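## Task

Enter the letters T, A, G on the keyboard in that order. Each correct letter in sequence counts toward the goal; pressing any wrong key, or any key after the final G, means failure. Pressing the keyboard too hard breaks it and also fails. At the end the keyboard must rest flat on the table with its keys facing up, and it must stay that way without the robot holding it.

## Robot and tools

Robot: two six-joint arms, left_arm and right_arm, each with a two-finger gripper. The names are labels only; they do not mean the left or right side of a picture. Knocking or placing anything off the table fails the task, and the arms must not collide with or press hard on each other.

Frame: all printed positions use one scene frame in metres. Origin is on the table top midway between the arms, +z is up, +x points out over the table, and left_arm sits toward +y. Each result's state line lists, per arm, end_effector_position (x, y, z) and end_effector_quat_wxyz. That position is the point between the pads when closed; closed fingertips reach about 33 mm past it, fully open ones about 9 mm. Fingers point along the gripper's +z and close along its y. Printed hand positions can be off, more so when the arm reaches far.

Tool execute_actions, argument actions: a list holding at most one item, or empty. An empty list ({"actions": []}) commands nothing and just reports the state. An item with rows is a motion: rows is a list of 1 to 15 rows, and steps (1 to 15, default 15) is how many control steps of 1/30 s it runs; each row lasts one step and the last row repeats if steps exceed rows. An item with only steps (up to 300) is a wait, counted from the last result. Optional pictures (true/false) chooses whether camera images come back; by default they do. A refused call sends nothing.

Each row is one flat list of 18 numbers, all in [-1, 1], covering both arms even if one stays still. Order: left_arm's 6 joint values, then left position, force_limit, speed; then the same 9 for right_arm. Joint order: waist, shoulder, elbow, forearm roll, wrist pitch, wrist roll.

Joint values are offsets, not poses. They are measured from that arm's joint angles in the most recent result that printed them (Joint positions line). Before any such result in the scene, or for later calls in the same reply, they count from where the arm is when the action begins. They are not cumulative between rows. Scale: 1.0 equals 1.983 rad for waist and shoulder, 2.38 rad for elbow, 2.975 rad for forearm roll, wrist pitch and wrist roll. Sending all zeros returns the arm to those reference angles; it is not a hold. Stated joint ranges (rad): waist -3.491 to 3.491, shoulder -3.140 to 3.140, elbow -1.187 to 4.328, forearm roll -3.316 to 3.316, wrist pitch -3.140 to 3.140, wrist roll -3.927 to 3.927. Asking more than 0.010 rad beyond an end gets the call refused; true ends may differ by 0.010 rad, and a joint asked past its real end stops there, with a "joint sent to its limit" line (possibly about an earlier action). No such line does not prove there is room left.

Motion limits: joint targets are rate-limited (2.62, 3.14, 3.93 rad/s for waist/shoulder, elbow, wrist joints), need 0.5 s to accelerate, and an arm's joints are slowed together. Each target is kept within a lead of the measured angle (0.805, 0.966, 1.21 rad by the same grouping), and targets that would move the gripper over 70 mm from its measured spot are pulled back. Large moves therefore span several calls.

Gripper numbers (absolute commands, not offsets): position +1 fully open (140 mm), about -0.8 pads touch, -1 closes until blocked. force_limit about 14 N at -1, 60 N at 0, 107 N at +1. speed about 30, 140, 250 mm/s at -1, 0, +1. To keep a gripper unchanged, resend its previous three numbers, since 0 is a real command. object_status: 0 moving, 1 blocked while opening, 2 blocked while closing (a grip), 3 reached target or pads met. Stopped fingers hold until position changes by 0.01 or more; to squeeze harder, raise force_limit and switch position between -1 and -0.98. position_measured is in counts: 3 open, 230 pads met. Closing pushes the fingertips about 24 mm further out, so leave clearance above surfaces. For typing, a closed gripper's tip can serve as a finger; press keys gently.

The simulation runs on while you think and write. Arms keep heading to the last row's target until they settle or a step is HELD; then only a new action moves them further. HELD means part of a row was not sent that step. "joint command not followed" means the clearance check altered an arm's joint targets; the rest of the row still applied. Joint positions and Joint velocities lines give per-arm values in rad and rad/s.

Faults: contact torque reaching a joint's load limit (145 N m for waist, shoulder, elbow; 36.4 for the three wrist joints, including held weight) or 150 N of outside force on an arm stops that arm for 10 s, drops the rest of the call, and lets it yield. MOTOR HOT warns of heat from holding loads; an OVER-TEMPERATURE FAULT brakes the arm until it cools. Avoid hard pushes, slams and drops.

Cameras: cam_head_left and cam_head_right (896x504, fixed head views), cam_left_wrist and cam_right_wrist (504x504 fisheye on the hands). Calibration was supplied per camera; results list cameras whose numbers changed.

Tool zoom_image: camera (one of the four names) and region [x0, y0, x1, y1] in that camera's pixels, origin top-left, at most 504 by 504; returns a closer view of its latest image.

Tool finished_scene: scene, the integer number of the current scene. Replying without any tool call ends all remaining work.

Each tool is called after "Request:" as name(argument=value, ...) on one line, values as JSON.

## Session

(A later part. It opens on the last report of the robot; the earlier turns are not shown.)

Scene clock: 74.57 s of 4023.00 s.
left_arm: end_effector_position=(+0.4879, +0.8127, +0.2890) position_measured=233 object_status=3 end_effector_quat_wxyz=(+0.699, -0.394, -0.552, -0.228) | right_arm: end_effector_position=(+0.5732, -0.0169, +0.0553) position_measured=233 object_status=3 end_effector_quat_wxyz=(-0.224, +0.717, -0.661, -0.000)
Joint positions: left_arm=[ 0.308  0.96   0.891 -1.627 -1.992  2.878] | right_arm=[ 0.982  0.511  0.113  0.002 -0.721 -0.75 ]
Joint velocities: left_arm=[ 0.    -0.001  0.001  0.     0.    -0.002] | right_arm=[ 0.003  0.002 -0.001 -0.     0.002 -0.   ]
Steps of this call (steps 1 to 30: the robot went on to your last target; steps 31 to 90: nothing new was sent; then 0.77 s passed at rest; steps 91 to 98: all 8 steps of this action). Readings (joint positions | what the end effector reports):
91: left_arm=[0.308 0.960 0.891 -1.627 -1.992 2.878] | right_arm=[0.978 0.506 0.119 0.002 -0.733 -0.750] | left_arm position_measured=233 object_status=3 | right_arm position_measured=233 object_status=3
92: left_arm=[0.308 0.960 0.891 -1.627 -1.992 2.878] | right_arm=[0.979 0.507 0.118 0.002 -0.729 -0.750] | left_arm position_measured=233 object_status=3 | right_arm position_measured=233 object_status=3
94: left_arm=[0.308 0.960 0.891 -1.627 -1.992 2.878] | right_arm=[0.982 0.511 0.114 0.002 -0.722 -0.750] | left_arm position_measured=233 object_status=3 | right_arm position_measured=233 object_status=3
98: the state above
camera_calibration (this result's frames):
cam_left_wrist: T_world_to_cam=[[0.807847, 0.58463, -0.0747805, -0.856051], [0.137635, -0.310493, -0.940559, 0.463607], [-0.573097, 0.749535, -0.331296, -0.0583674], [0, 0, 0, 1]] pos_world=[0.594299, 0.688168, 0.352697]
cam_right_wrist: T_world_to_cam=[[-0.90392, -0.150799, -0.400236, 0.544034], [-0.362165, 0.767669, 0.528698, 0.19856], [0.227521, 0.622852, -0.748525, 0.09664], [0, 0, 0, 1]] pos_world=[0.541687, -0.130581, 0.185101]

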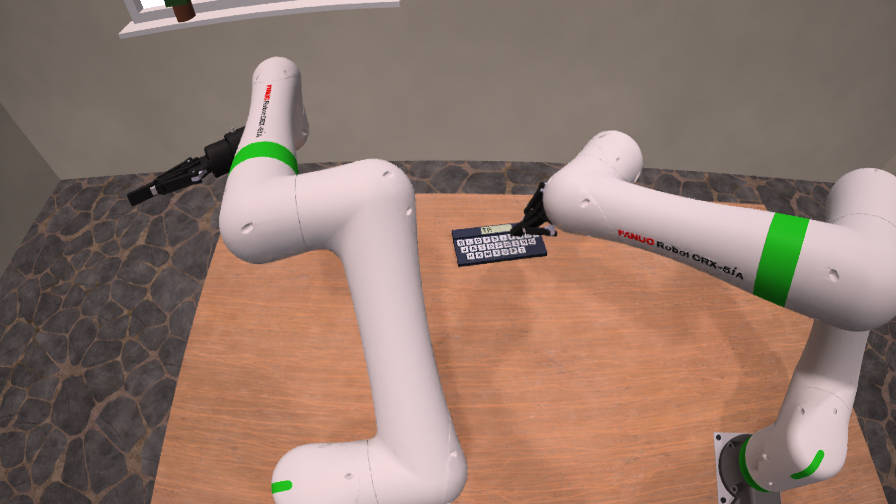

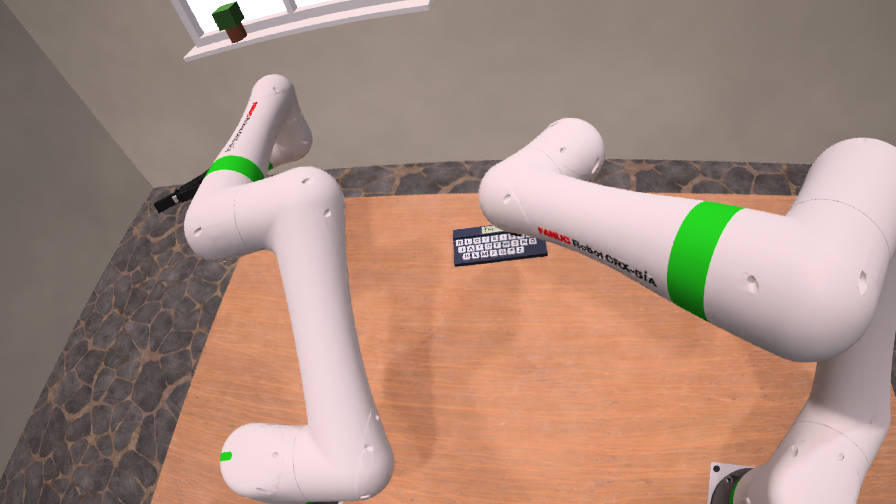

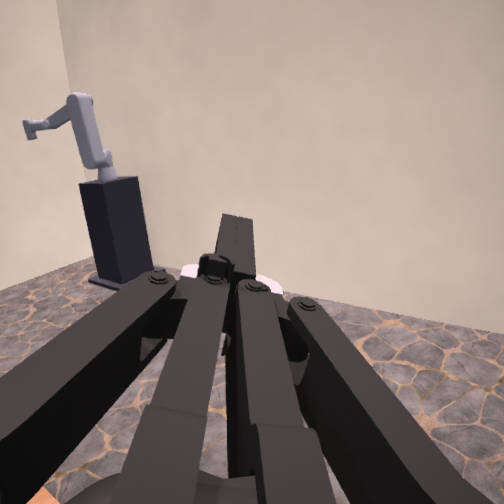

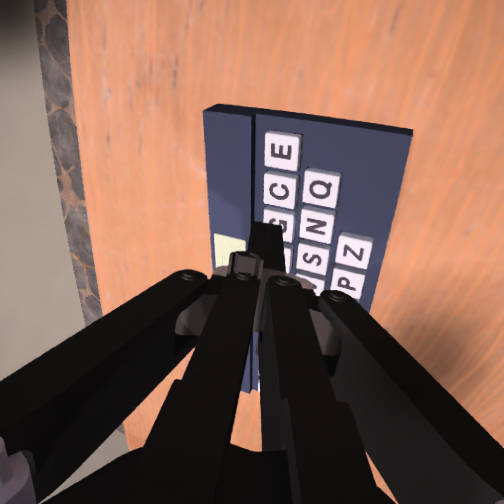

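Request:
execute_actions(actions=[{"rows":[[0,0,0,0,0,0,-1,0,0,0,0.0013,-0.0013,0,0.0019,0,-1,0,0]],"steps":8}])

Request:
zoom_image(camera="cam_head_left", region=[470,210,550,270])

Scene clock: 78.77 s of 4023.00 s.
left_arm: end_effector_position=(+0.4879, +0.8127, +0.2890) position_measured=233 object_status=3 end_effector_quat_wxyz=(+0.699, -0.394, -0.552, -0.228) | right_arm: end_effector_position=(+0.5731, -0.0169, +0.0526) position_measured=233 object_status=3 end_effector_quat_wxyz=(-0.224, +0.717, -0.661, -0.000)
Joint positions: left_arm=[ 0.308  0.96   0.891 -1.627 -1.992  2.878] | right_arm=[ 0.983  0.514  0.11   0.002 -0.715 -0.75 ]
Joint velocities: left_arm=[ 0.     0.003 -0.001 -0.001  0.001  0.001] | right_arm=[ 0.     0.    -0.001 -0.     0.001 -0.   ]
Steps of this call (steps 1 to 15: the robot went on to your last target; steps 16 to 90: nothing new was sent; then 0.93 s passed at rest; steps 91 to 98: all 8 steps of this action). Readings (joint positions | what the end effector reports):
91: left_arm=[0.308 0.960 0.891 -1.627 -1.992 2.878] | right_arm=[0.983 0.512 0.113 0.002 -0.720 -0.750] | left_arm position_measured=233 object_status=3 | right_arm position_measured=233 object_status=3
92: left_arm=[0.308 0.960 0.891 -1.627 -1.992 2.878] | right_arm=[0.983 0.512 0.112 0.002 -0.718 -0.750] | left_arm position_measured=233 object_status=3 | right_arm position_measured=233 object_status=3
94: left_arm=[0.308 0.960 0.891 -1.627 -1.992 2.878] | right_arm=[0.983 0.514 0.110 0.002 -0.716 -0.750] | left_arm position_measured=233 object_status=3 | right_arm position_measured=233 object_status=3
98: the state above
camera_calibration (this result's frames):
cam_left_wrist: T_world_to_cam=[[0.807847, 0.58463, -0.0747803, -0.856051], [0.137635, -0.310493, -0.940559, 0.463607], [-0.573097, 0.749535, -0.331296, -0.0583674], [0, 0, 0, 1]] pos_world=[0.594299, 0.688168, 0.352697]
cam_right_wrist: T_world_to_cam=[[-0.903894, -0.150895, -0.400259, 0.542879], [-0.362267, 0.767611, 0.528712, 0.199987], [0.227463, 0.6229, -0.748503, 0.0946248], [0, 0, 0, 1]] pos_world=[0.54163, -0.130536, 0.182383]

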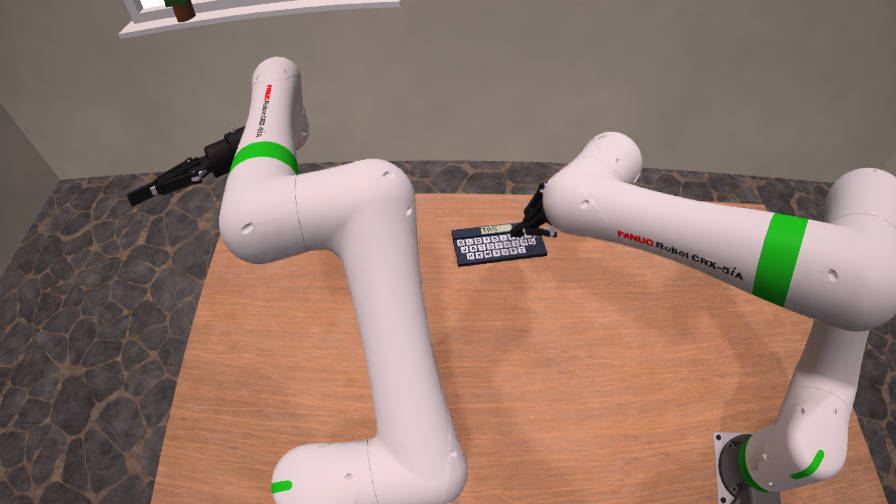

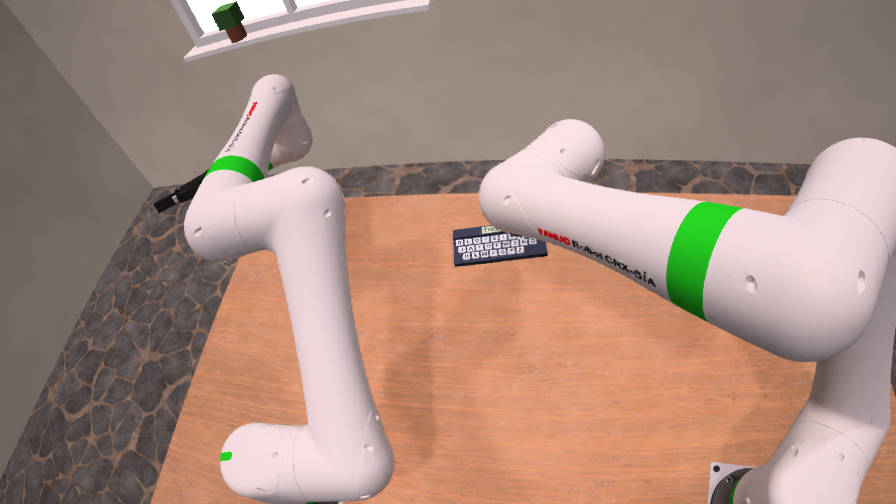

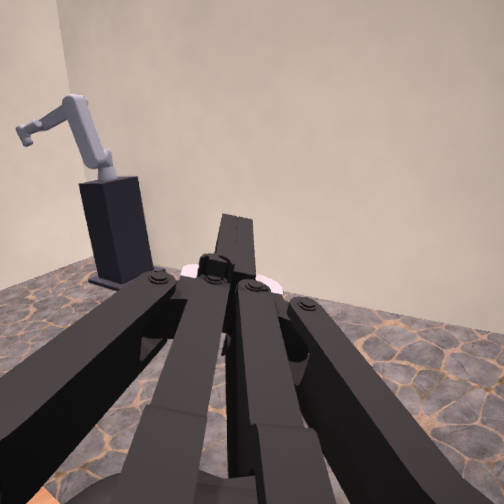

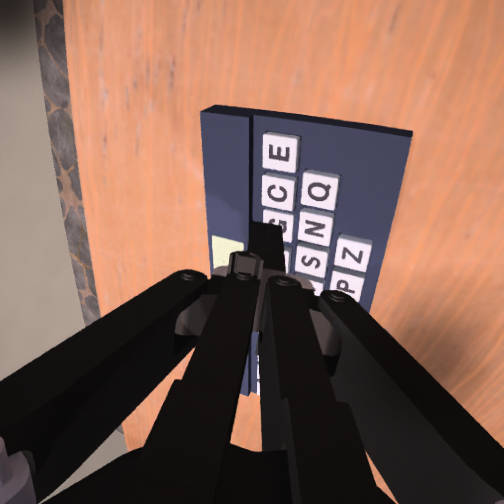

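Region (470, 210, 550, 270) of cam_head_left's 896x504 image, scaled by 6.300, with more detail than that image has; it fills the top 378 rows of this view, and the rest is white.

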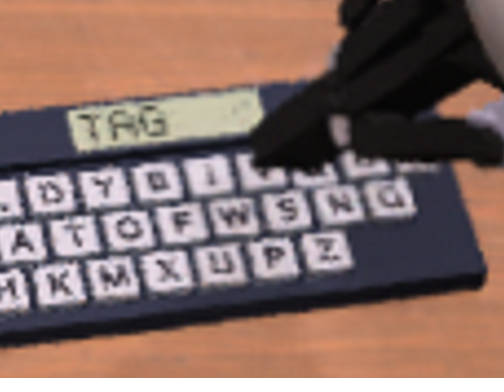

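Request:
execute_actions(actions=[{"rows":[[0,0,0,0,0,0,-1,0,0,0,-0.02,0.02,0,-0.03,0,-1,0,0]],"steps":12}], pictures=false)

Request:
finished_scene(scene=1)

Scene clock: 85.30 s of 4023.00 s.
left_arm: end_effector_position=(+0.4879, +0.8127, +0.2890) position_measured=233 object_status=3 end_effector_quat_wxyz=(+0.699, -0.394, -0.552, -0.228) | right_arm: end_effector_position=(+0.5720, -0.0183, +0.0950) position_measured=233 object_status=3 end_effector_quat_wxyz=(-0.223, +0.717, -0.661, -0.000)
Joint positions: left_arm=[ 0.308  0.96   0.891 -1.627 -1.992  2.878] | right_arm=[ 0.982  0.474  0.158  0.002 -0.804 -0.75 ]
Joint velocities: left_arm=[-0.    -0.    -0.    -0.    -0.     0.002] | right_arm=[-0.    -0.     0.003  0.     0.     0.   ]
Steps of this call (steps 1 to 15: the robot went on to your last target; steps 16 to 90: nothing new was sent; then 3.13 s passed at rest; steps 91 to 102: all 12 steps of this action). Readings (joint positions | what the end effector reports):
91: left_arm=[0.308 0.960 0.891 -1.627 -1.992 2.878] | right_arm=[0.982 0.514 0.110 0.002 -0.715 -0.750] | left_arm position_measured=233 object_status=3 | right_arm position_measured=233 object_status=3
92: left_arm=[0.308 0.960 0.891 -1.627 -1.992 2.878] | right_arm=[0.982 0.512 0.112 0.002 -0.719 -0.750] | left_arm position_measured=233 object_status=3 | right_arm position_measured=233 object_status=3
94: left_arm=[0.308 0.960 0.891 -1.627 -1.992 2.878] | right_arm=[0.982 0.497 0.131 0.002 -0.755 -0.750] | left_arm position_measured=233 object_status=3 | right_arm position_measured=233 object_status=3
98: left_arm=[0.308 0.960 0.891 -1.627 -1.992 2.878] | right_arm=[0.982 0.474 0.157 0.002 -0.803 -0.750] | left_arm position_measured=233 object_status=3 | right_arm position_measured=233 object_status=3
102: the state above

The scene is finished: the task was done.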